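# Place three loose gears small end up on furnace tray

## Task

Set each of the three loose gears down in an unoccupied spot on the furnace tray, small end facing up, and release the grippers afterwards.

## Robot and tools

Robot: two arms, left_arm and right_arm, each with six joints and a two-finger gripper. A row always lists joints in this order: waist, shoulder, elbow, wrist pitch, wrist yaw, wrist roll. Parts may occasionally be tugged or nudged by an outside force. Nothing may leave the table; a knocked-off object fails the job.

World frame: one shared frame with its origin on the tabletop midway between the arms. +z is up, +x reaches out over the table, and left_arm sits toward +y. The arm names do not match image sides. Gripper frame: fingers extend along the gripper's +z and close along its y. The reported hand point lies between the finger pads, roughly 1 cm short of the tips, and can be somewhat wrong at long reach.

Sign flip: on each arm the elbow, wrist pitch and wrist yaw numbers run opposite to the URDF, in commands and results alike. Stated URDF ranges must be negated and swapped for these three. URDF ranges (rad): waist -2.880..2.880, shoulder 0.000..3.142, elbow 0.000..3.019, wrist pitch -1.693..1.571, wrist yaw -1.571..1.571, wrist roll -2.094..2.094. The true end of a joint may differ by up to 0.019 rad.

Row format (both tools): one flat list of 14 numbers, each in [-1, 1]: left_arm's six joint values then its opening, then right_arm's six joint values then its opening. Joint values are scaled offsets, not poses: 1.0 equals 1.264 rad waist, 1.32 shoulder, 1.276 elbow, 1.83 wrist pitch, 1.686 wrist yaw, 2.022 wrist roll. Opening is absolute: +1 fully open, -1 closed; between the ends, the fingers go to where grip_measured would read that value.

execute_actions(actions): a list of up to 15 actions; each action is a table of up to 15 rows, one row per 1/30 s step; a short table repeats its final row to fill 15 steps. Joint offsets in every row count from the arm's angles when that action began (for the first action, the last reported angles), not from the previous row. An empty list just returns the current state and images. If any action asks a joint to exceed its range by more than 0.019 rad, that action is refused for both arms; a malformed action, or a bad first action, rejects the whole call. Joints driven into their real end stop there and the result may note "joint sent to its limit"; absence of that note proves nothing.

move(target, speed, blocking): target is one 14-number row; its offsets count from the Joint positions in the latest result that showed them. All joints travel in sync along paths lasting 0.5 to 10 s, so the hand traces a curve. speed is rad/s for the joint with the farthest to go, 0.01 to 2, default 0.5. Finger openings are applied at the start. There is no collision avoidance. blocking=false returns after 0.5 s while motion continues; further moves or actions are refused until a result shows the end, so use wait or stop. The extra "move:" line reports the ending (done, off_target, moving, held, fault), limits=held or limits=none, and the joint furthest from target per arm. Faster moves and targets set deeper past a contact hit and press harder.

wait(seconds): 0 to 10; holds the last commands and lets a running move continue. stop(): brakes a running move; fingers keep moving. zoom_image(camera, region): camera is cam_high, cam_left_wrist or cam_right_wrist (all 504x504); region [x0, y0, x1, y1] in pixels from the top-left, at most 504 by 504. finished_scene(scene): pass the current scene number to end it; irreversible; the gears must be placed and stay put.

Results: each arm's end_effector_position (m) and end_effector_quat_wxyz in the world frame; Joint positions and Joint velocities per arm (rad, rad/s, then finger gap in m, 0.094 when fully open); Joint targets, which the controller is currently chasing and which may shift on their own; grip_measured on the command scale (each gripper off by up to about 1 mm). "joint command not followed" means a clearance check altered some joint targets. FAULT, MOTOR HOT (from 85 °C) and OVER-TEMPERATURE FAULT (100 °C, the arm goes limp and drops) lines warn of stops. Camera intrinsics and extrinsics are given per camera; wrist camera poses follow the arm's joints.

Motion limits: each step the joint target may lead the measured angle by at most 0.264 waist, 0.32 shoulder, 0.276 elbow, 0.33 wrist pitch, 0.186 wrist yaw, 0.522 wrist roll (rad), and targets that would shift the hand over 70 mm are pulled back, so big jumps take several actions; finish unfinished motion with new commands. Zero offsets can let an arm sag: re-aim at the wanted angles in the first call of a reply, then send zeros, adding correction if it still falls short.

Gripping: command roughly 0.03 below grip_measured for a firm hold, less for a light one. Pads push about 50 to 62 N, briefly more on contact; thin parts under about 2 mm get less force. Avoid drops, slips, slams, hard pushes and any arm-on-arm contact, and keep loads short to limit motor heating.

Each tool is called by a JSON object that holds its "name" and its "arguments".

## Session

{"name": "execute_actions", "arguments": {"actions": []}}

Scene clock: 0.00 s.
left_arm: end_effector_position=(+0.3538, +0.0072, +0.1764) grip_measured=+1.000 end_effector_quat_wxyz=(-0.182, +0.355, +0.777, -0.487) | right_arm: end_effector_position=(+0.0684, -0.7260, +0.3243) grip_measured=+1.000 end_effector_quat_wxyz=(-0.169, -0.288, +0.940, -0.075)
Joint names: [waist, shoulder, elbow, wrist pitch, wrist yaw, wrist roll]
Joint positions: left_arm=[-0.461  1.847 -1.428  1.632 -1.027  0.618  0.094] | right_arm=[-1.102  1.383 -1.495  1.565 -0.354 -1.78   0.094]
Joint velocities: left_arm=[-0.005 -0.005  0.002  0.017  0.037  0.022  0.   ] | right_arm=[-0.005 -0.015 -0.017  0.002  0.022 -0.037  0.   ]
Joint targets: left_arm=[-0.461 1.843 -1.451 1.633 -1.027 0.618] | right_arm=[-1.102 1.380 -1.524 1.563 -0.354 -1.780]
camera_calibration (this result's frames):
cam_left_wrist: T_world_to_cam=[[-0.375249, -0.261508, 0.88927, -0.027807], [-0.17474, 0.962134, 0.2092, 0.02236], [-0.910304, -0.076889, -0.406736, 0.519888], [0, 0, 0, 1]] pos_world=[0.466729, 0.0111886, 0.231507]
cam_right_wrist: T_world_to_cam=[[0.567543, -0.822691, 0.0327821, -0.646274], [-0.468398, -0.289872, 0.834612, -0.442289], [-0.677125, -0.489033, -0.549862, -0.00589124], [0, 0, 0, 1]] pos_world=[0.155632, -0.662773, 0.387087]

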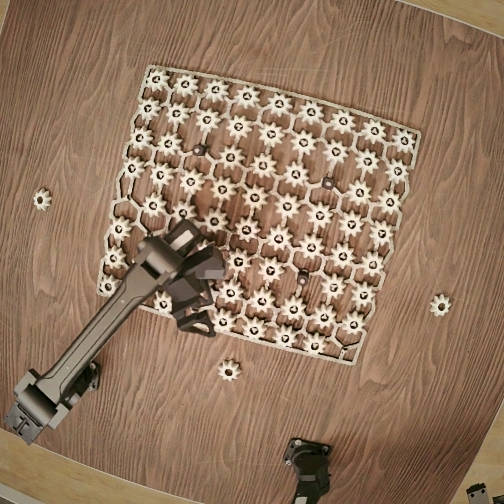

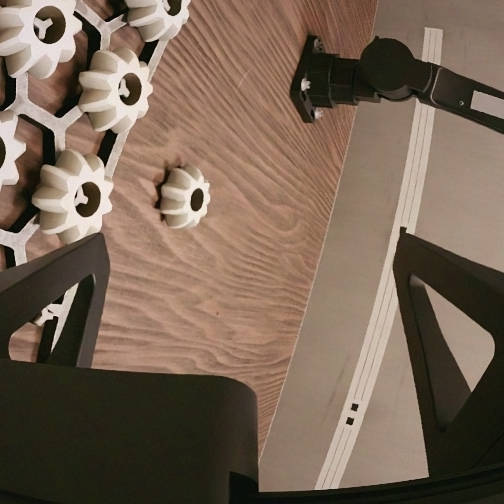

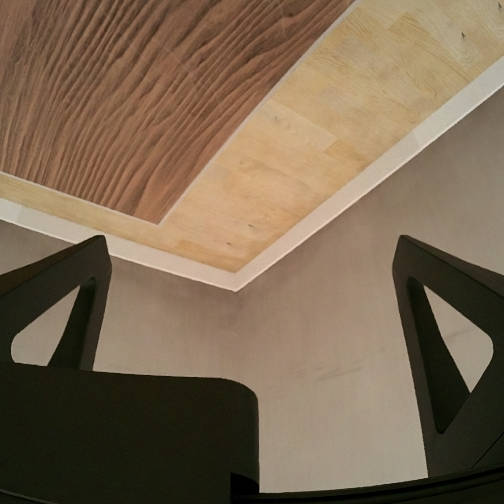

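{"name": "move", "arguments": {"target": [0.709,-0.123,0.07,-0.236,0.609,-0.306,0.7,0.60,0.315,-0.03,-0.175,0.21,0.88,0.7], "speed": 1.0}}

Scene clock: 6.00 s.
left_arm: end_effector_position=(+0.4800, +0.5520, +0.1100) grip_measured=+0.702 end_effector_quat_wxyz=(-0.008, -0.188, +0.982, -0.002) | right_arm: end_effector_position=(+0.4519, -0.5211, +0.1283) grip_measured=+0.702 end_effector_quat_wxyz=(+0.008, +0.191, +0.981, -0.002)
Joint names: [waist, shoulder, elbow, wrist pitch, wrist yaw, wrist roll]
Joint positions: left_arm=[ 0.444  1.715 -1.34   1.212 -0.     0.014  0.08 ] | right_arm=[-0.336  1.788 -1.492  1.258 -0.002 -0.012  0.08 ]
Joint velocities: left_arm=[-0.015 -0.015  0.002 -0.002  0.037 -0.022  0.   ] | right_arm=[ 0.005 -0.015  0.012  0.002  0.081 -0.051 -0.   ]
Joint targets: left_arm=[0.436 1.685 -1.339 1.200 0.000 -0.000] | right_arm=[-0.344 1.799 -1.534 1.245 0.001 -0.001]
move: off_target (left_arm, right_arm); limits=none; left_arm: farthest joint: the shoulder, 0.030 radians from its target (0.162 radians at the start); right_arm: farthest joint: the elbow, 0.042 radians from its target (0.038 radians at the start)
camera_calibration (this result's frames):
cam_left_wrist: T_world_to_cam=[[0.360438, -0.932741, 0.0088177, 0.335312], [-0.746088, -0.282611, 0.602896, 0.452212], [-0.559854, -0.223885, -0.797771, 0.60554], [0, 0, 0, 1]] pos_world=[0.555545, 0.576131, 0.20749]
cam_right_wrist: T_world_to_cam=[[-0.371366, -0.92845, -0.00819302, -0.314473], [-0.766738, 0.301683, 0.566656, 0.4378], [-0.523641, 0.216719, -0.823914, 0.579803], [0, 0, 0, 1]] pos_world=[0.522502, -0.549704, 0.227049]

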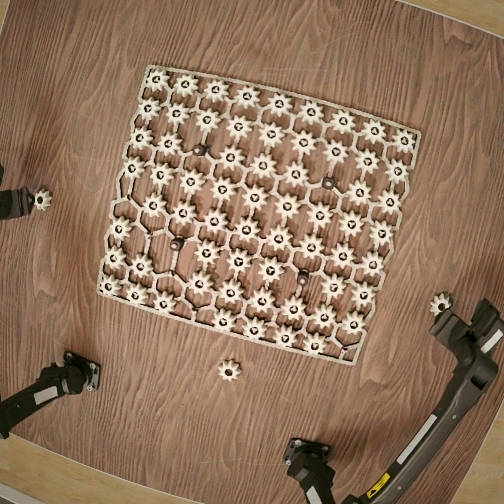

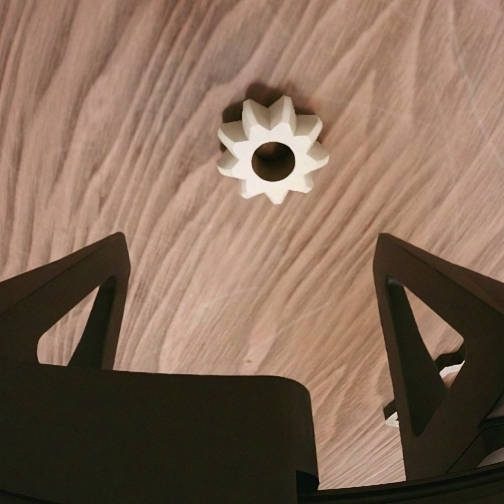

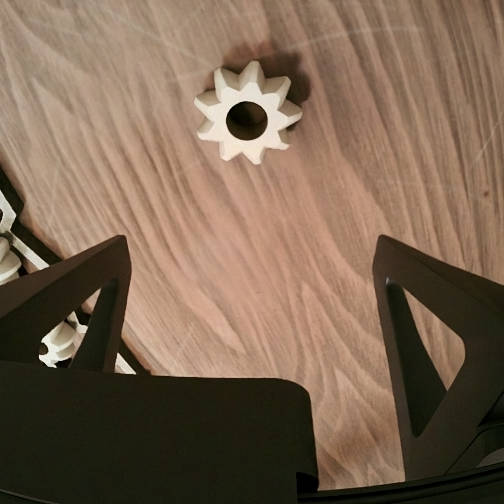

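{"name": "zoom_image", "arguments": {"camera": "cam_high", "region": [85,55,435,375]}}

Region (85, 55, 435, 375) of cam_high's 504x504 image, scaled by 1.440, with more detail than that image has; it fills the top 461 rows of this view, and the rest is white.

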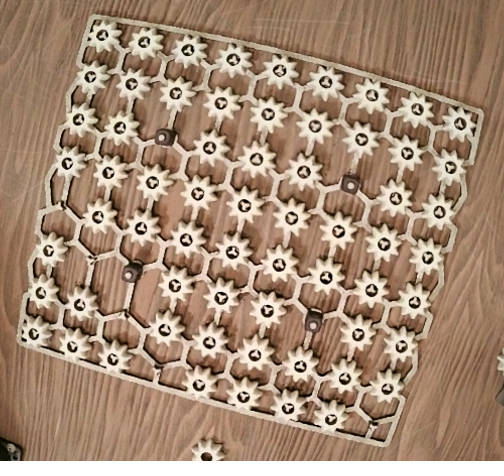

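{"name": "move", "arguments": {"target": [-0.033,0.044,0.090,-0.110,0,0,0.7,0.016,0.104,0.031,-0.094,0,0,0.7], "speed": 0.4}}

Scene clock: 9.00 s.
left_arm: end_effector_position=(+0.4817, +0.5351, +0.0495) grip_measured=+0.702 end_effector_quat_wxyz=(+0.006, -0.171, +0.985, +0.001) | right_arm: end_effector_position=(+0.4660, -0.5202, +0.0398) grip_measured=+0.702 end_effector_quat_wxyz=(-0.005, +0.186, +0.983, +0.000)
Joint names: [waist, shoulder, elbow, wrist pitch, wrist yaw, wrist roll]
Joint positions: left_arm=[ 0.411  1.757 -1.223  1.024 -0.     0.013  0.08 ] | right_arm=[-0.324  1.922 -1.44   1.099 -0.002 -0.012  0.08 ]
Joint velocities: left_arm=[-0.005 -0.005 -0.007 -0.002 -0.022  0.037 -0.001] | right_arm=[-0.005  0.005 -0.027 -0.012 -0.037 -0.022 -0.001]
Joint targets: left_arm=[0.402 1.773 -1.226 1.011 -0.000 0.013] | right_arm=[-0.315 1.925 -1.452 1.086 -0.002 -0.013]
move: done; limits=none; left_arm: farthest joint: the shoulder, 0.016 radians from its target (0.058 radians at the start); right_arm: farthest joint: the elbow, 0.013 radians from its target (0.039 radians at the start)
camera_calibration (this result's frames):
cam_left_wrist: T_world_to_cam=[[0.329424, -0.944146, 0.00819245, 0.340543], [-0.770597, -0.263837, 0.580146, 0.488037], [-0.545581, -0.197427, -0.814471, 0.534311], [0, 0, 0, 1]] pos_world=[0.555407, 0.555773, 0.149258]
cam_right_wrist: T_world_to_cam=[[-0.361281, -0.932417, -0.0086402, -0.315846], [-0.755742, 0.287372, 0.588448, 0.485024], [-0.546196, 0.219125, -0.808489, 0.525185], [0, 0, 0, 1]] pos_world=[0.539298, -0.548963, 0.136466]

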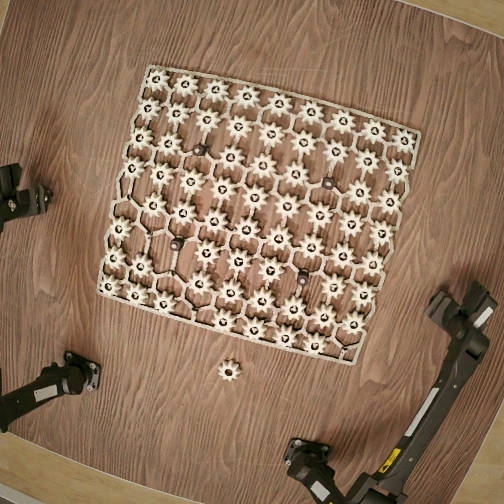

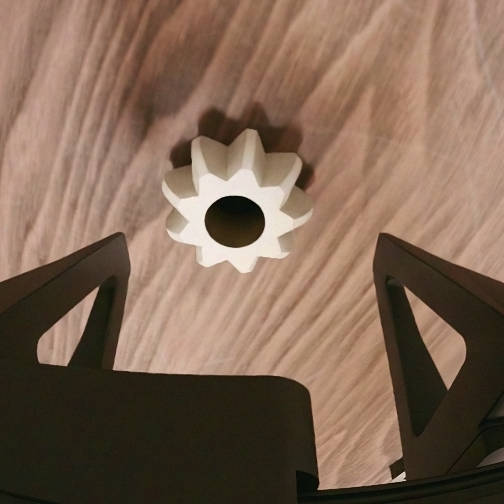

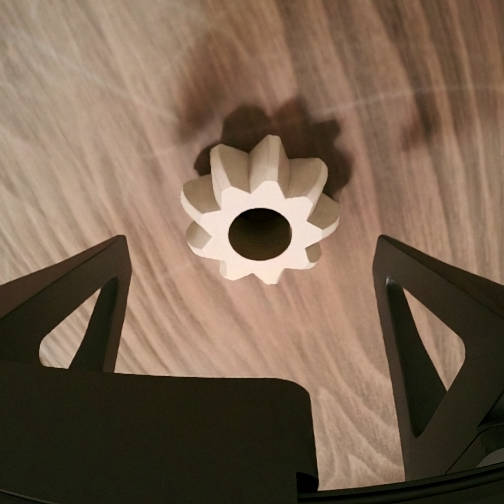

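{"name": "move", "arguments": {"target": [0.0175,0.054,0.027,-0.055,0,0,0.7,-0.012,0.032,0.016,-0.051,0,0,0.7], "speed": 0.25}}

Scene clock: 12.07 s.
left_arm: end_effector_position=(+0.4792, +0.5395, +0.0118) grip_measured=+0.702 end_effector_quat_wxyz=(+0.004, -0.176, +0.984, +0.001) | right_arm: end_effector_position=(+0.4703, -0.5249, +0.0182) grip_measured=+0.702 end_effector_quat_wxyz=(+0.009, +0.188, +0.982, -0.003)
Joint names: [waist, shoulder, elbow, wrist pitch, wrist yaw, wrist roll]
Joint positions: left_arm=[ 0.421  1.813 -1.186  0.936 -0.     0.013  0.08 ] | right_arm=[-0.329  1.946 -1.414  1.02  -0.002 -0.012  0.08 ]
Joint velocities: left_arm=[-0.005 -0.015 -0.002 -0.017  0.022 -0.022 -0.002] | right_arm=[ 0.005 -0.015  0.002 -0.002 -0.051  0.007 -0.001]
Joint targets: left_arm=[0.433 1.829 -1.188 0.923 -0.000 0.013] | right_arm=[-0.339 1.964 -1.419 1.006 -0.002 -0.012]
move: done; limits=none; left_arm: farthest joint: the shoulder, 0.015 radians from its target (0.071 radians at the start); right_arm: farthest joint: the shoulder, 0.018 radians from its target (0.042 radians at the start)
camera_calibration (this result's frames):
cam_left_wrist: T_world_to_cam=[[0.33917, -0.940689, 0.00830171, 0.339339], [-0.765145, -0.270721, 0.584177, 0.510189], [-0.547281, -0.204487, -0.811584, 0.507591], [0, 0, 0, 1]] pos_world=[0.553071, 0.561127, 0.111095]
cam_right_wrist: T_world_to_cam=[[-0.365675, -0.930707, -0.0081611, -0.315934], [-0.769764, 0.297488, 0.564769, 0.514599], [-0.523206, 0.212804, -0.825209, 0.497288], [0, 0, 0, 1]] pos_world=[0.540775, -0.552954, 0.117159]

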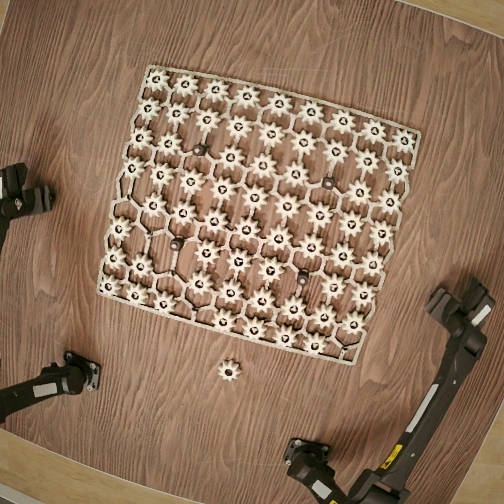

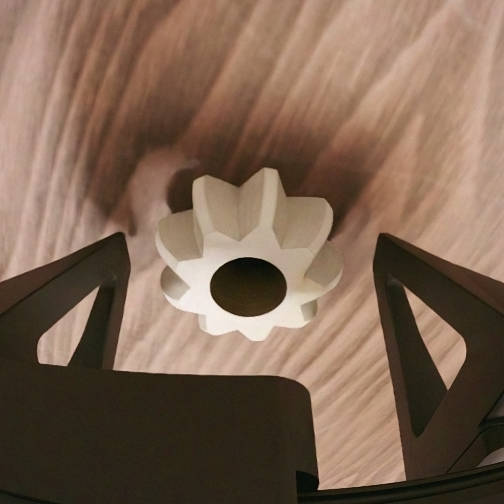

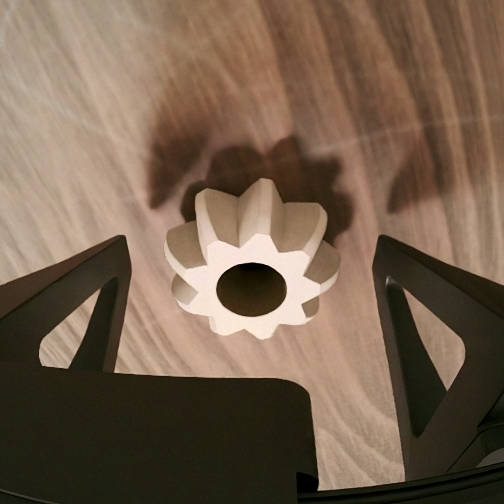

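{"name": "move", "arguments": {"target": [0,0.016,0,0,0,0,0.7,0,0.025,0,0,0,0,0.7], "speed": 0.08}}

Scene clock: 13.47 s.
left_arm: end_effector_position=(+0.4792, +0.5395, +0.0118) grip_measured=+0.702 end_effector_quat_wxyz=(+0.004, -0.176, +0.984, +0.001) | right_arm: end_effector_position=(+0.4677, -0.5238, +0.0105) grip_measured=+0.702 end_effector_quat_wxyz=(+0.001, +0.188, +0.982, -0.001)
Joint names: [waist, shoulder, elbow, wrist pitch, wrist yaw, wrist roll]
Joint positions: left_arm=[ 0.421  1.813 -1.186  0.936 -0.     0.013  0.08 ] | right_arm=[-0.329  1.959 -1.41   1.02  -0.002 -0.012  0.08 ]
Joint velocities: left_arm=[-0.005  0.005  0.002  0.002 -0.037 -0.037 -0.001] | right_arm=[ 0.005 -0.005  0.007 -0.012  0.051 -0.007 -0.   ]
Joint targets: left_arm=[0.421 1.834 -1.186 0.936 -0.000 0.013] | right_arm=[-0.329 1.979 -1.414 1.020 -0.002 -0.012]
move: off_target (left_arm); limits=none; left_arm: farthest joint: the shoulder, 0.021 radians from its target (0.021 radians at the start); right_arm: farthest joint: the shoulder, 0.020 radians from its target (0.033 radians at the start)
camera_calibration (this result's frames):
cam_left_wrist: T_world_to_cam=[[0.33917, -0.940689, 0.00830171, 0.339339], [-0.765145, -0.270721, 0.584177, 0.510189], [-0.547281, -0.204487, -0.811584, 0.507591], [0, 0, 0, 1]] pos_world=[0.553071, 0.561127, 0.111095]
cam_right_wrist: T_world_to_cam=[[-0.365795, -0.930657, -0.00842044, -0.315865], [-0.761505, 0.294083, 0.577603, 0.510863], [-0.535075, 0.217697, -0.816274, 0.497339], [0, 0, 0, 1]] pos_world=[0.539597, -0.552468, 0.108229]

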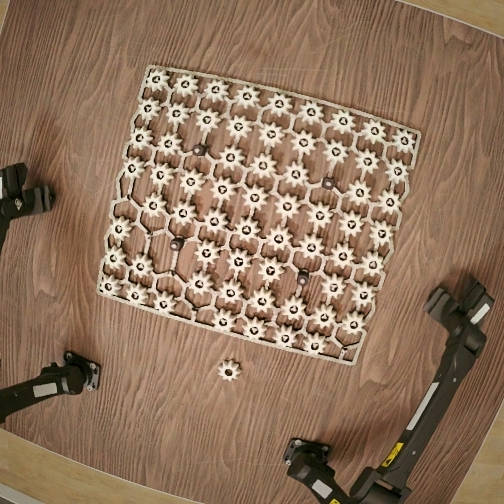

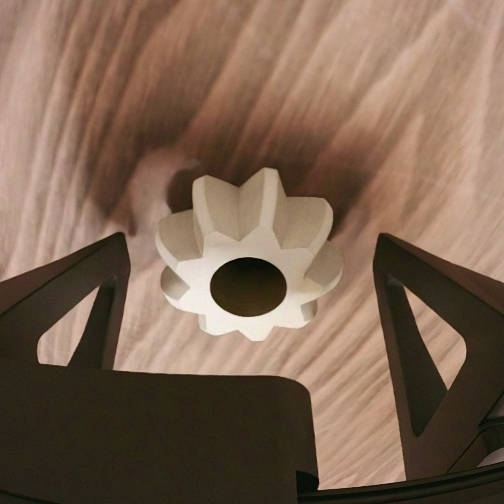

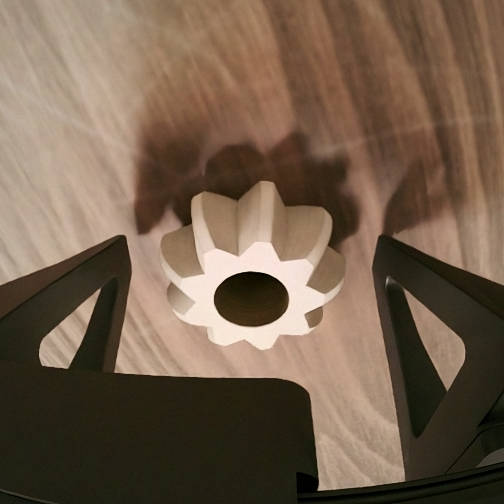

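{"name": "execute_actions", "arguments": {"actions": [[[0,0.008,0,0,0,0,0.5,0,0.019,0,0,0,0,0.55]],[[0,0.008,0,0,0,0,0.35,0,0,0,0,0,0,0.38]],[[0,0,0,0,0,0,0.25,0,0,0,0,0,0,0.25]],[[0,0,0,0,0,0,0.17,0,0,0,0,0,0,0.17]],[[0,0,0,0,0,0,0.12,0,0,0,0,0,0,0.12]]]}}

Scene clock: 16.50 s.
left_arm: end_effector_position=(+0.4792, +0.5394, +0.0118) grip_measured=+0.169 end_effector_quat_wxyz=(+0.004, -0.176, +0.984, +0.000) | right_arm: end_effector_position=(+0.4646, -0.5227, +0.0075) grip_measured=+0.185 end_effector_quat_wxyz=(-0.003, +0.188, +0.982, -0.001)
Joint names: [waist, shoulder, elbow, wrist pitch, wrist yaw, wrist roll]
Joint positions: left_arm=[ 0.421  1.813 -1.186  0.936 -0.001  0.013  0.055] | right_arm=[-0.329  1.96  -1.404  1.02  -0.003 -0.012  0.056]
Joint velocities: left_arm=[-0.005 -0.005  0.012  0.007 -0.007  0.007 -0.001] | right_arm=[-0.005  0.005 -0.012  0.007 -0.007 -0.066 -0.   ]
Joint targets: left_arm=[0.421 1.813 -1.186 0.936 -0.001 0.013] | right_arm=[-0.329 1.960 -1.404 1.020 -0.003 -0.012]
camera_calibration (this result's frames):
cam_left_wrist: T_world_to_cam=[[0.339166, -0.940687, 0.00868307, 0.339269], [-0.765226, -0.270511, 0.584168, 0.510116], [-0.54717, -0.204774, -0.811586, 0.507694], [0, 0, 0, 1]] pos_world=[0.553081, 0.561101, 0.111098]
cam_right_wrist: T_world_to_cam=[[-0.365858, -0.930641, -0.00741454, -0.316003], [-0.756744, 0.292838, 0.584453, 0.507049], [-0.541744, 0.219438, -0.811394, 0.496953], [0, 0, 0, 1]] pos_world=[0.537315, -0.551619, 0.104535]

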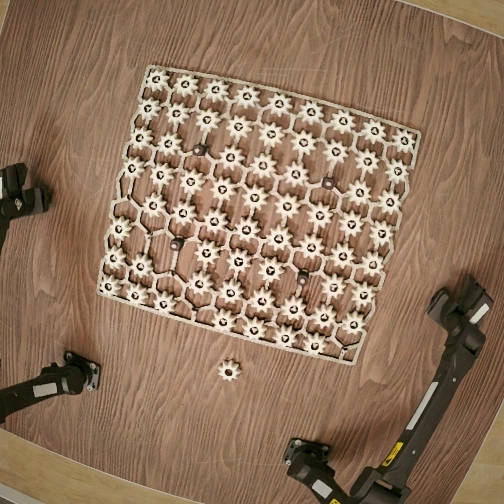

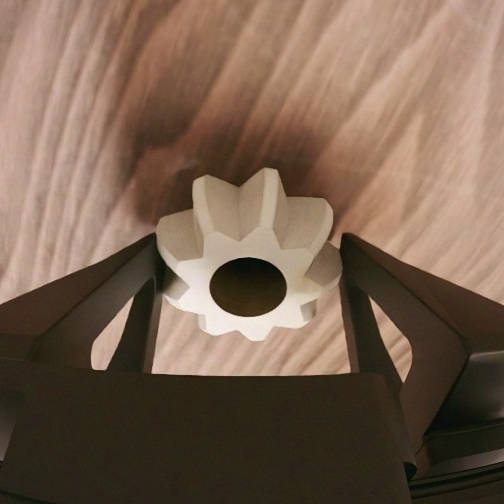

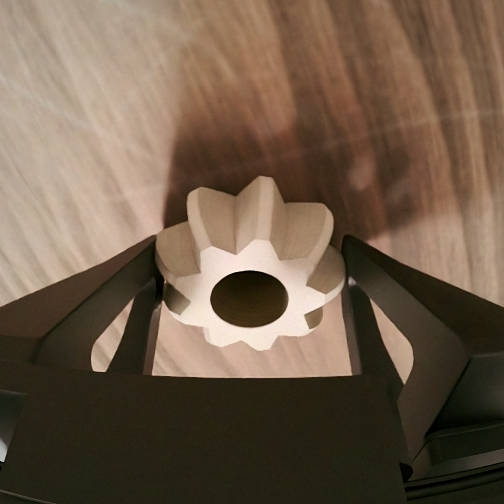

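{"name": "move", "arguments": {"target": [0,-0.04,-0.06,0.05,0,0,0.10,0,-0.06,-0.03,0.05,0,0,0.12], "speed": 0.3}}

Scene clock: 19.37 s.
left_arm: end_effector_position=(+0.4693, +0.5356, +0.0193) grip_measured=+0.169 end_effector_quat_wxyz=(-0.025, -0.176, +0.984, -0.005) | right_arm: end_effector_position=(+0.4502, -0.5168, +0.0259) grip_measured=+0.185 end_effector_quat_wxyz=(-0.025, +0.188, +0.982, +0.004)
Joint names: [waist, shoulder, elbow, wrist pitch, wrist yaw, wrist roll]
Joint positions: left_arm=[ 0.421  1.81  -1.204  1.016 -0.001  0.013  0.055] | right_arm=[-0.329  1.926 -1.404  1.099 -0.003 -0.012  0.056]
Joint velocities: left_arm=[-0.024 -0.015 -0.017  0.007 -0.037  0.051  0.001] | right_arm=[ 0.005 -0.005 -0.022  0.007 -0.081 -0.007 -0.   ]
Joint targets: left_arm=[0.421 1.760 -1.262 1.028 -0.001 0.013] | right_arm=[-0.329 1.881 -1.442 1.112 -0.003 -0.012]
move: off_target (left_arm, right_arm); limits=none; left_arm: farthest joint: the elbow, 0.058 radians from its target (0.077 radians at the start); right_arm: farthest joint: the shoulder, 0.045 radians from its target (0.079 radians at the start)
camera_calibration (this result's frames):
cam_left_wrist: T_world_to_cam=[[0.339673, -0.940491, 0.00995239, 0.338602], [-0.732144, -0.257753, 0.630499, 0.473821], [-0.590413, -0.22145, -0.776126, 0.536182], [0, 0, 0, 1]] pos_world=[0.54846, 0.559319, 0.114031]
cam_right_wrist: T_world_to_cam=[[-0.366182, -0.930508, -0.00814732, -0.315376], [-0.731669, 0.282502, 0.620365, 0.466043], [-0.574953, 0.233128, -0.784271, 0.52415], [0, 0, 0, 1]] pos_world=[0.526865, -0.547312, 0.119389]

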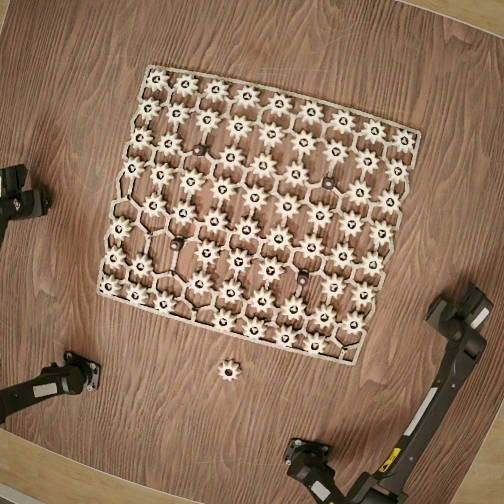

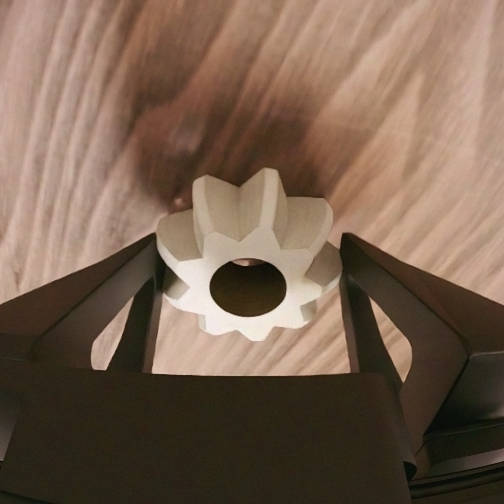

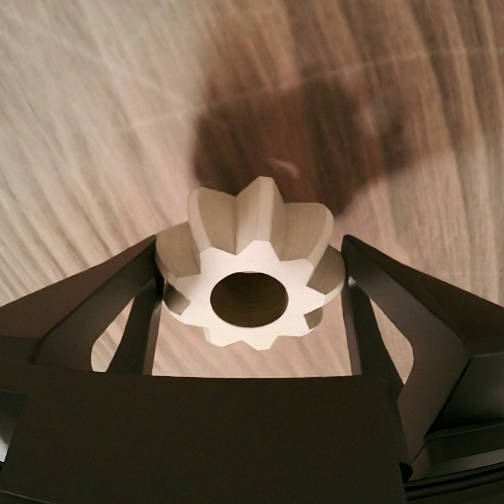

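{"name": "move", "arguments": {"target": [-0.426,-0.044,-0.187,0.084,0,0.305,0.10,0.333,-0.459,0.415,0.005,0,-0.37,0.12], "speed": 0.5}}

Scene clock: 22.60 s.
left_arm: end_effector_position=(+0.5347, +0.2718, +0.0817) grip_measured=+0.170 end_effector_quat_wxyz=(-0.005, +0.386, +0.923, -0.002) | right_arm: end_effector_position=(+0.2908, -0.3037, +0.0899) grip_measured=+0.184 end_effector_quat_wxyz=(-0.010, -0.378, +0.926, +0.001)
Joint names: [waist, shoulder, elbow, wrist pitch, wrist yaw, wrist roll]
Joint positions: left_arm=[-0.123  1.802 -1.38   1.16  -0.001  0.616  0.055] | right_arm=[ 0.089  1.345 -0.857  1.102 -0.004 -0.748  0.056]
Joint velocities: left_arm=[ 0.005  0.005  0.007 -0.017  0.037 -0.022 -0.   ] | right_arm=[-0.024 -0.005 -0.002  0.012  0.007 -0.007 -0.001]
Joint targets: left_arm=[-0.117 1.752 -1.443 1.170 -0.001 0.630] | right_arm=[0.092 1.320 -0.874 1.108 -0.003 -0.760]
move: off_target (left_arm, right_arm); limits=none; left_arm: farthest joint: the elbow, 0.062 radians from its target (0.238 radians at the start); right_arm: farthest joint: the shoulder, 0.025 radians from its target (0.606 radians at the start)
camera_calibration (this result's frames):
cam_left_wrist: T_world_to_cam=[[-0.717634, -0.696256, 0.0151166, 0.566188], [-0.552732, 0.58264, 0.595834, 0.0929034], [-0.423661, 0.419236, -0.802965, 0.30365], [0, 0, 0, 1]] pos_world=[0.586311, 0.212781, 0.179907]
cam_right_wrist: T_world_to_cam=[[0.703128, -0.710779, -0.0201179, -0.418111], [-0.563698, -0.57443, 0.593527, -0.057077], [-0.433423, -0.405985, -0.804562, 0.199556], [0, 0, 0, 1]] pos_world=[0.348304, -0.248954, 0.18602]

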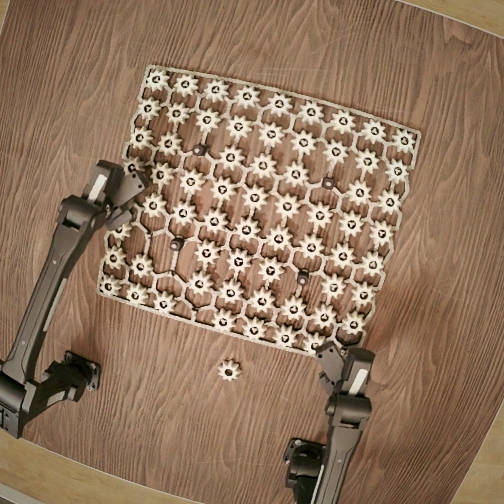

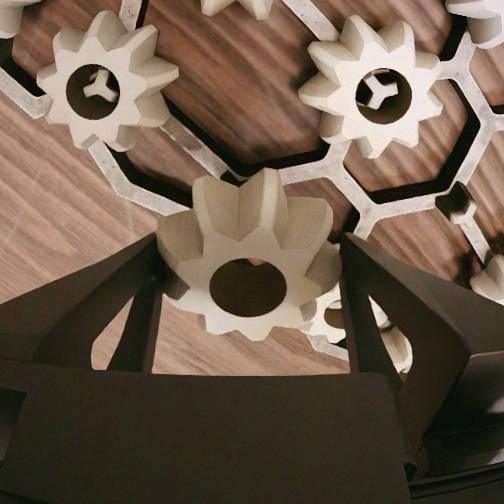

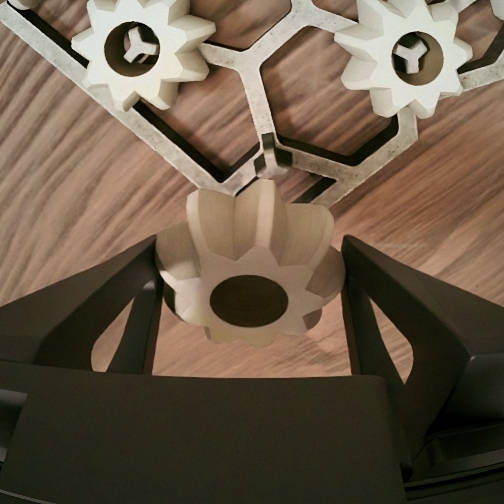

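{"name": "move", "arguments": {"target": [0.022,0.019,0.050,-0.055,0,0,0.10,0,0.058,0.029,-0.082,0,0,0.12], "speed": 0.2}}

Scene clock: 26.27 s.
left_arm: end_effector_position=(+0.5263, +0.2820, +0.0480) grip_measured=+0.170 end_effector_quat_wxyz=(-0.006, +0.378, +0.926, -0.002) | right_arm: end_effector_position=(+0.2976, -0.3035, +0.0503) grip_measured=+0.184 end_effector_quat_wxyz=(-0.003, -0.378, +0.926, -0.001)
Joint names: [waist, shoulder, elbow, wrist pitch, wrist yaw, wrist roll]
Joint positions: left_arm=[-0.106  1.819 -1.307  1.071 -0.001  0.616  0.055] | right_arm=[ 0.089  1.416 -0.806  0.965 -0.004 -0.749  0.056]
Joint velocities: left_arm=[ 0.005 -0.005  0.012  0.037 -0.037 -0.007 -0.   ] | right_arm=[ 0.005 -0.024  0.002  0.002  0.037  0.022 -0.001]
Joint targets: left_arm=[-0.095 1.827 -1.317 1.059 -0.001 0.616] | right_arm=[0.089 1.421 -0.819 0.952 -0.004 -0.748]
move: done; limits=none; left_arm: farthest joint: the wrist pitch, 0.012 radians from its target (0.100 radians at the start); right_arm: farthest joint: the elbow, 0.014 radians from its target (0.037 radians at the start)
camera_calibration (this result's frames):
cam_left_wrist: T_world_to_cam=[[-0.706082, -0.707939, 0.0164576, 0.564934], [-0.560866, 0.57328, 0.59731, 0.109253], [-0.432294, 0.412519, -0.801842, 0.275152], [0, 0, 0, 1]] pos_world=[0.579112, 0.223801, 0.146073]
cam_right_wrist: T_world_to_cam=[[0.703619, -0.710504, -0.0102127, -0.424074], [-0.572017, -0.574884, 0.585068, -0.0269253], [-0.421564, -0.405823, -0.81092, 0.167558], [0, 0, 0, 1]] pos_world=[0.353621, -0.248787, 0.147298]

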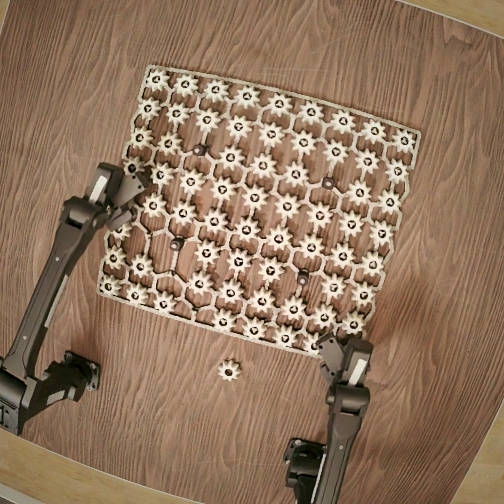

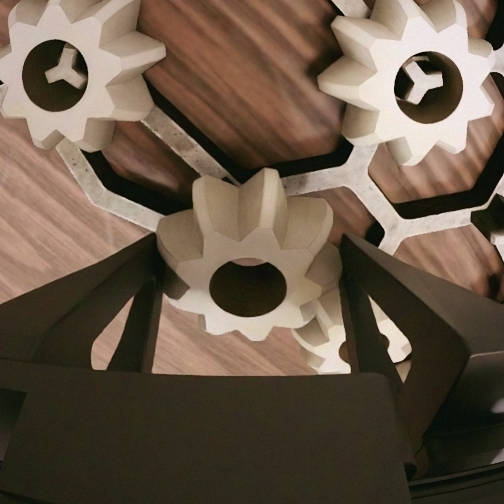

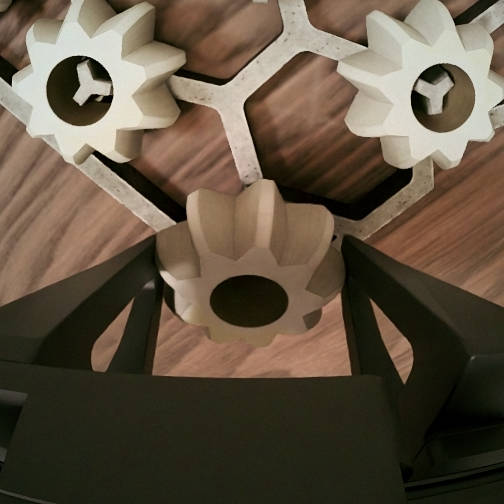

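{"name": "execute_actions", "arguments": {"actions": [[[0,0,-0.008,-0.0126,0,0,0.10,-0.012,0,-0.01,-0.008,0,0,0.12]],[[0,0,-0.008,0,0,0,0.10,0,0,-0.01,0,0,0,0.12]]]}}

Scene clock: 29.90 s.
left_arm: end_effector_position=(+0.5288, +0.2816, +0.0480) grip_measured=+0.170 end_effector_quat_wxyz=(-0.001, +0.378, +0.926, -0.001) | right_arm: end_effector_position=(+0.2976, -0.3051, +0.0503) grip_measured=+0.184 end_effector_quat_wxyz=(-0.003, -0.376, +0.927, -0.001)
Joint names: [waist, shoulder, elbow, wrist pitch, wrist yaw, wrist roll]
Joint positions: left_arm=[-0.106  1.819 -1.307  1.061 -0.001  0.616  0.055] | right_arm=[ 0.085  1.416 -0.806  0.965 -0.004 -0.749  0.056]
Joint velocities: left_arm=[-0.015 -0.015 -0.002  0.022  0.051 -0.037 -0.001] | right_arm=[ 0.005  0.005 -0.022  0.017  0.066 -0.037  0.001]
Joint targets: left_arm=[-0.106 1.819 -1.317 1.061 -0.001 0.616] | right_arm=[0.085 1.416 -0.819 0.965 -0.004 -0.749]
camera_calibration (this result's frames):
cam_left_wrist: T_world_to_cam=[[-0.706218, -0.707917, 0.0104349, 0.56677], [-0.566906, 0.574252, 0.590637, 0.114139], [-0.424114, 0.411203, -0.80687, 0.272669], [0, 0, 0, 1]] pos_world=[0.580612, 0.22356, 0.14668]
cam_right_wrist: T_world_to_cam=[[0.700359, -0.713718, -0.0102127, -0.425222], [-0.574643, -0.572259, 0.585068, -0.0262247], [-0.423418, -0.403889, -0.81092, 0.168077], [0, 0, 0, 1]] pos_world=[0.353905, -0.250611, 0.147298]

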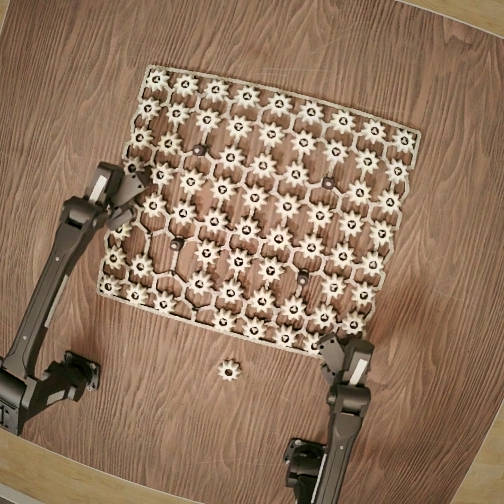

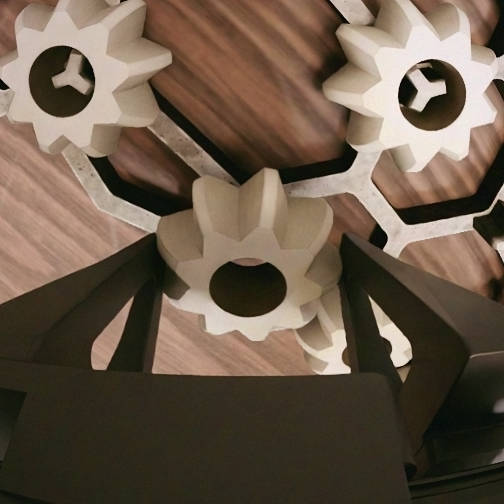

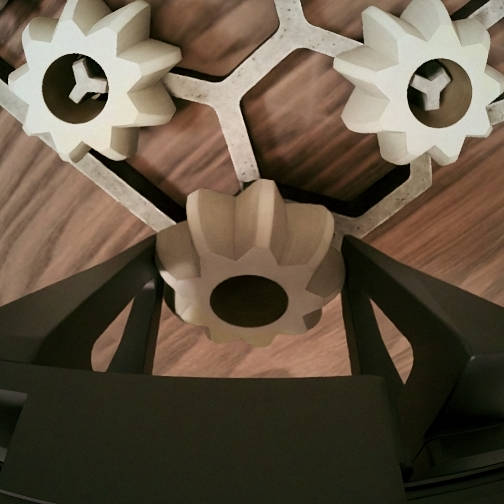

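{"name": "move", "arguments": {"target": [0,0.034,0.017,-0.0355,0,0,0.10,0,0.042,0.022,-0.0535,0,0,0.12], "speed": 0.07}}

Scene clock: 31.97 s.
left_arm: end_effector_position=(+0.5300, +0.2815, +0.0269) grip_measured=+0.170 end_effector_quat_wxyz=(+0.002, +0.378, +0.926, -0.000) | right_arm: end_effector_position=(+0.2901, -0.3050, +0.0421) grip_measured=+0.184 end_effector_quat_wxyz=(-0.008, -0.376, +0.926, +0.002)
Joint names: [waist, shoulder, elbow, wrist pitch, wrist yaw, wrist roll]
Joint positions: left_arm=[-0.106  1.847 -1.285  1.005 -0.001  0.616  0.055] | right_arm=[ 0.085  1.42  -0.783  0.95  -0.003 -0.749  0.056]
Joint velocities: left_arm=[-0.015  0.005 -0.007  0.002  0.022  0.007  0.   ] | right_arm=[ 0.005 -0.005  0.007  0.007  0.022  0.007 -0.   ]
Joint targets: left_arm=[-0.106 1.864 -1.286 0.996 -0.001 0.616] | right_arm=[0.085 1.472 -0.778 0.867 -0.004 -0.749]
move: off_target (right_arm); limits=none; left_arm: farthest joint: the shoulder, 0.017 radians from its target (0.045 radians at the start); right_arm: farthest joint: the wrist pitch, 0.083 radians from its target (0.098 radians at the start)
camera_calibration (this result's frames):
cam_left_wrist: T_world_to_cam=[[-0.706265, -0.707913, 0.00700215, 0.567842], [-0.570048, 0.57453, 0.587334, 0.128999], [-0.419804, 0.410821, -0.809315, 0.254086], [0, 0, 0, 1]] pos_world=[0.581249, 0.223485, 0.125894]
cam_right_wrist: T_world_to_cam=[[0.700179, -0.71371, -0.019151, -0.419545], [-0.567904, -0.572993, 0.590901, -0.0281433], [-0.432705, -0.40286, -0.806517, 0.161137], [0, 0, 0, 1]] pos_world=[0.347499, -0.250644, 0.138555]

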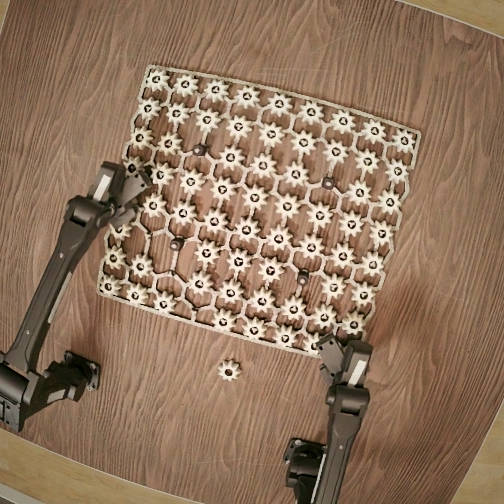

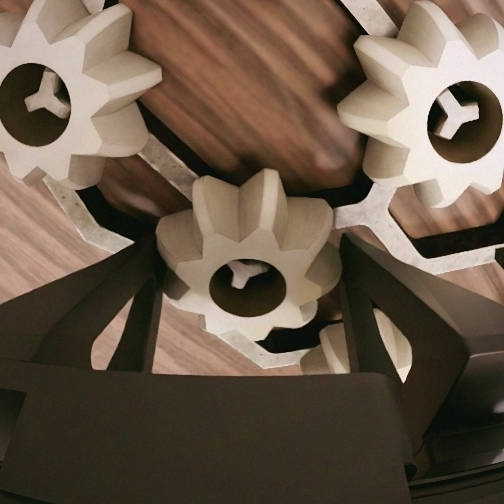

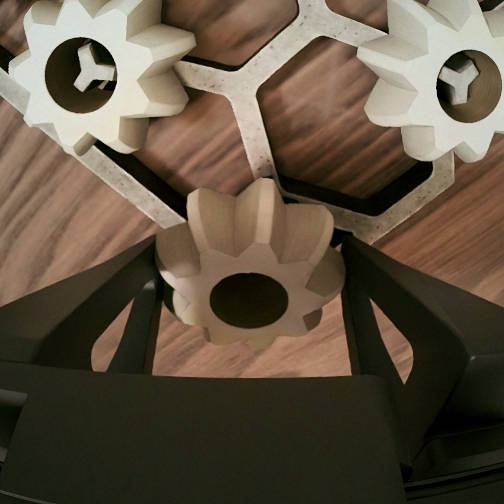

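{"name": "move", "arguments": {"target": [0,0.016,0,0,0,0,0.24,0,-0.023,-0.057,0.0137,0,0,0.12], "speed": 0.1}}

Scene clock: 33.67 s.
left_arm: end_effector_position=(+0.5300, +0.2815, +0.0269) grip_measured=+0.238 end_effector_quat_wxyz=(+0.002, +0.378, +0.926, -0.000) | right_arm: end_effector_position=(+0.2951, -0.3050, +0.0483) grip_measured=+0.184 end_effector_quat_wxyz=(-0.005, -0.376, +0.927, +0.000)
Joint names: [waist, shoulder, elbow, wrist pitch, wrist yaw, wrist roll]
Joint positions: left_arm=[-0.106  1.847 -1.285  1.005 -0.001  0.616  0.058] | right_arm=[ 0.085  1.417 -0.8    0.964 -0.003 -0.749  0.056]
Joint velocities: left_arm=[ 0.005 -0.005  0.012  0.007  0.051 -0.022  0.   ] | right_arm=[-0.015  0.005  0.002 -0.012  0.022  0.051 -0.   ]
Joint targets: left_arm=[-0.106 1.868 -1.285 1.005 -0.001 0.616] | right_arm=[0.085 1.389 -0.855 0.975 -0.003 -0.749]
move: off_target (left_arm, right_arm); limits=none; left_arm: farthest joint: the shoulder, 0.021 radians from its target (0.021 radians at the start); right_arm: farthest joint: the elbow, 0.056 radians from its target (0.073 radians at the start)
camera_calibration (this result's frames):
cam_left_wrist: T_world_to_cam=[[-0.706265, -0.707913, 0.00700215, 0.567842], [-0.570048, 0.57453, 0.587334, 0.128999], [-0.419804, 0.410821, -0.809315, 0.254086], [0, 0, 0, 1]] pos_world=[0.581249, 0.223485, 0.125894]
cam_right_wrist: T_world_to_cam=[[0.70028, -0.713711, -0.0149604, -0.423107], [-0.571278, -0.572848, 0.587781, -0.0277287], [-0.428076, -0.403065, -0.808882, 0.166945], [0, 0, 0, 1]] pos_world=[0.351918, -0.250571, 0.145007]

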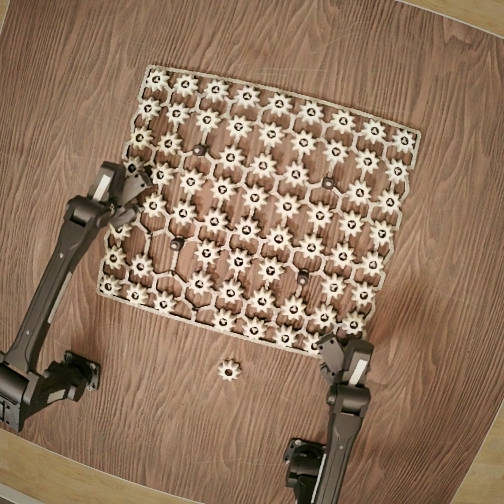

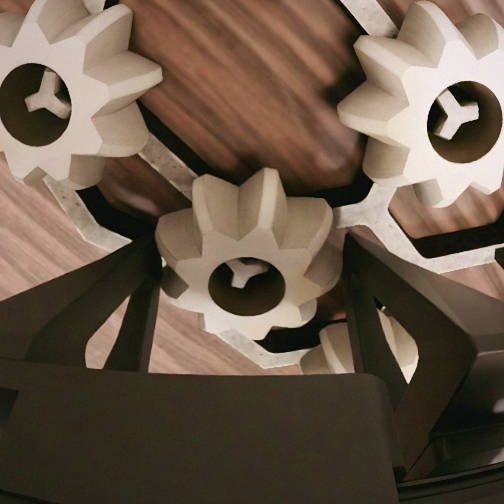

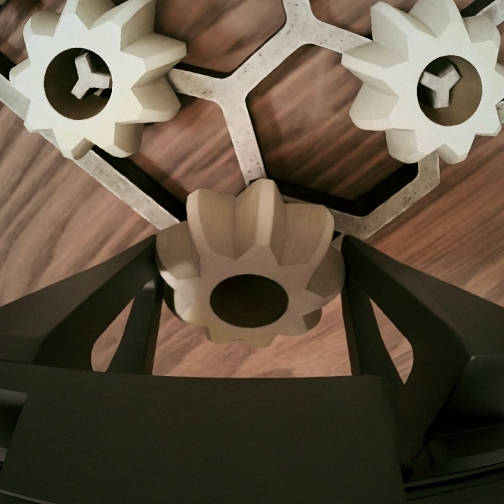

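{"name": "move", "arguments": {"target": [0,0,0,0,0,0,0.36,0,0,-0.042,-0.0145,0,0,0.12], "speed": 0.1}}

Scene clock: 35.80 s.
left_arm: end_effector_position=(+0.5300, +0.2815, +0.0269) grip_measured=+0.358 end_effector_quat_wxyz=(+0.002, +0.378, +0.926, -0.000) | right_arm: end_effector_position=(+0.2965, -0.3049, +0.0470) grip_measured=+0.184 end_effector_quat_wxyz=(-0.001, -0.376, +0.927, -0.001)
Joint names: [waist, shoulder, elbow, wrist pitch, wrist yaw, wrist roll]
Joint positions: left_arm=[-0.106  1.847 -1.285  1.005 -0.001  0.616  0.064] | right_arm=[ 0.085  1.417 -0.796  0.95  -0.003 -0.749  0.056]
Joint velocities: left_arm=[-0.005 -0.005  0.002  0.007 -0.022 -0.022 -0.001] | right_arm=[-0.005 -0.005  0.002  0.012 -0.007 -0.066  0.001]
Joint targets: left_arm=[-0.106 1.847 -1.285 1.005 -0.001 0.616] | right_arm=[0.085 1.417 -0.854 0.937 -0.003 -0.749]
move: off_target (right_arm); limits=none; left_arm: farthest joint: the waist, 0.000 radians from its target (0.000 radians at the start); right_arm: farthest joint: the elbow, 0.058 radians from its target (0.053 radians at the start)
camera_calibration (this result's frames):
cam_left_wrist: T_world_to_cam=[[-0.706265, -0.707913, 0.00700215, 0.567842], [-0.570048, 0.57453, 0.587334, 0.128999], [-0.419804, 0.410821, -0.809315, 0.254086], [0, 0, 0, 1]] pos_world=[0.581249, 0.223485, 0.125894]
cam_right_wrist: T_world_to_cam=[[0.700392, -0.713708, -0.00843884, -0.424433], [-0.576855, -0.572976, 0.582182, -0.0242484], [-0.420344, -0.402888, -0.813014, 0.164451], [0, 0, 0, 1]] pos_world=[0.352407, -0.25056, 0.144236]

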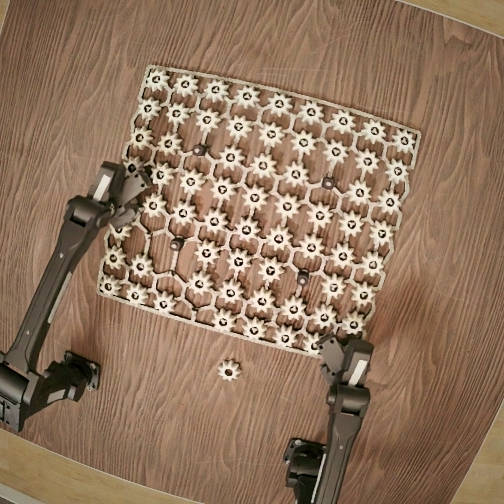

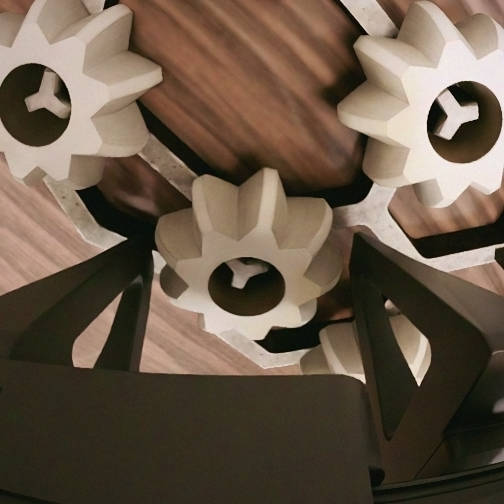

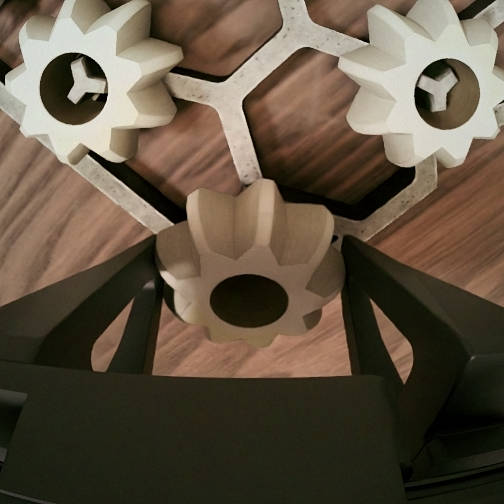

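{"name": "execute_actions", "arguments": {"actions": [[[0,-0.02,-0.03,0.01,0,0,0.37,0,0,-0.047,0,0,0,0.12],[0,-0.04,-0.05,0.02,0,0,0.37,0,0,-0.047,0,0,0,0.12],[0,-0.05,-0.07,0.035,0,0,0.37,0,0,-0.047,0,0,0,0.12],[0,-0.06,-0.085,0.05,0,0,0.37,0,0,-0.047,0,0,0,0.12],[0,-0.07,-0.10,0.065,0,0,0.37,0,0,-0.047,0,0,0,0.12],[0,-0.075,-0.11,0.075,0,0,0.37,0,0,-0.047,0,0,0,0.12]]]}}

Scene clock: 36.87 s.
left_arm: end_effector_position=(+0.5481, +0.2786, +0.1068) grip_measured=+0.368 end_effector_quat_wxyz=(+0.035, +0.378, +0.925, +0.008) | right_arm: end_effector_position=(+0.2965, -0.3049, +0.0470) grip_measured=+0.184 end_effector_quat_wxyz=(-0.001, -0.376, +0.927, -0.001)
Joint names: [waist, shoulder, elbow, wrist pitch, wrist yaw, wrist roll]
Joint positions: left_arm=[-0.106  1.758 -1.388  1.129 -0.001  0.616  0.064] | right_arm=[ 0.085  1.417 -0.796  0.95  -0.003 -0.749  0.056]
Joint velocities: left_arm=[-0.005 -0.132 -0.032  0.007  0.022 -0.037 -0.001] | right_arm=[-0.005 -0.024  0.022  0.012  0.022  0.007 -0.001]
Joint targets: left_arm=[-0.106 1.748 -1.425 1.142 -0.001 0.616] | right_arm=[0.085 1.417 -0.856 0.950 -0.003 -0.749]
camera_calibration (this result's frames):
cam_left_wrist: T_world_to_cam=[[-0.705378, -0.708056, -0.0331418, 0.581869], [-0.608312, 0.580686, 0.541073, 0.118272], [-0.363865, 0.401821, -0.840322, 0.302742], [0, 0, 0, 1]] pos_world=[0.592541, 0.221668, 0.209692]
cam_right_wrist: T_world_to_cam=[[0.700392, -0.713708, -0.00843884, -0.424433], [-0.576855, -0.572976, 0.582182, -0.0242484], [-0.420344, -0.402888, -0.813014, 0.164451], [0, 0, 0, 1]] pos_world=[0.352407, -0.25056, 0.144236]

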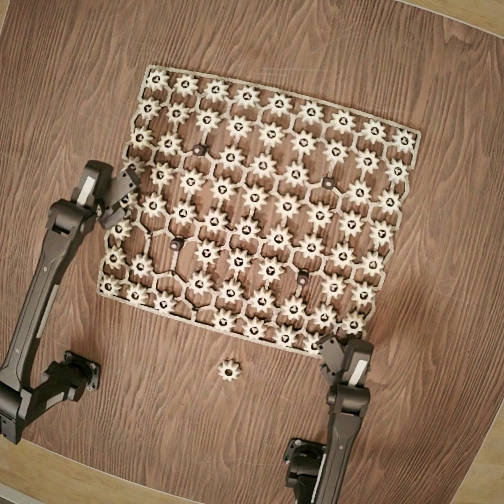

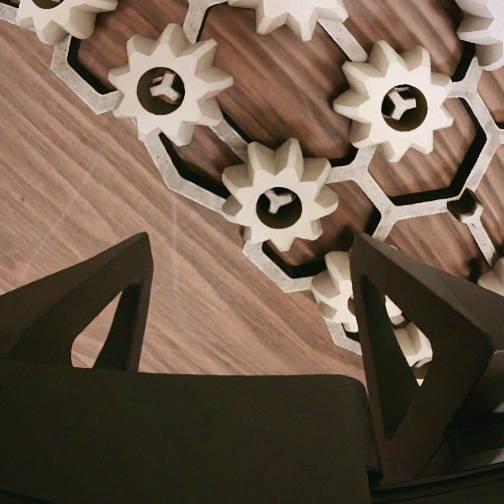

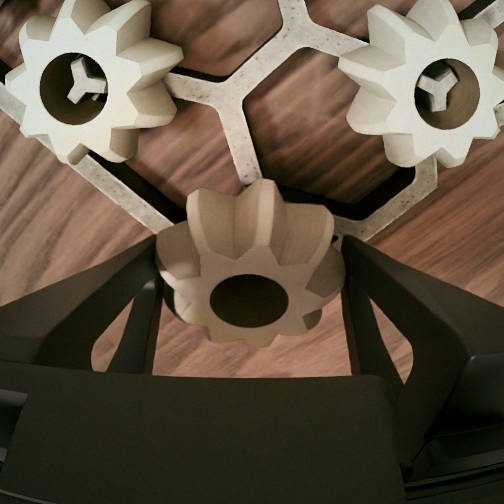

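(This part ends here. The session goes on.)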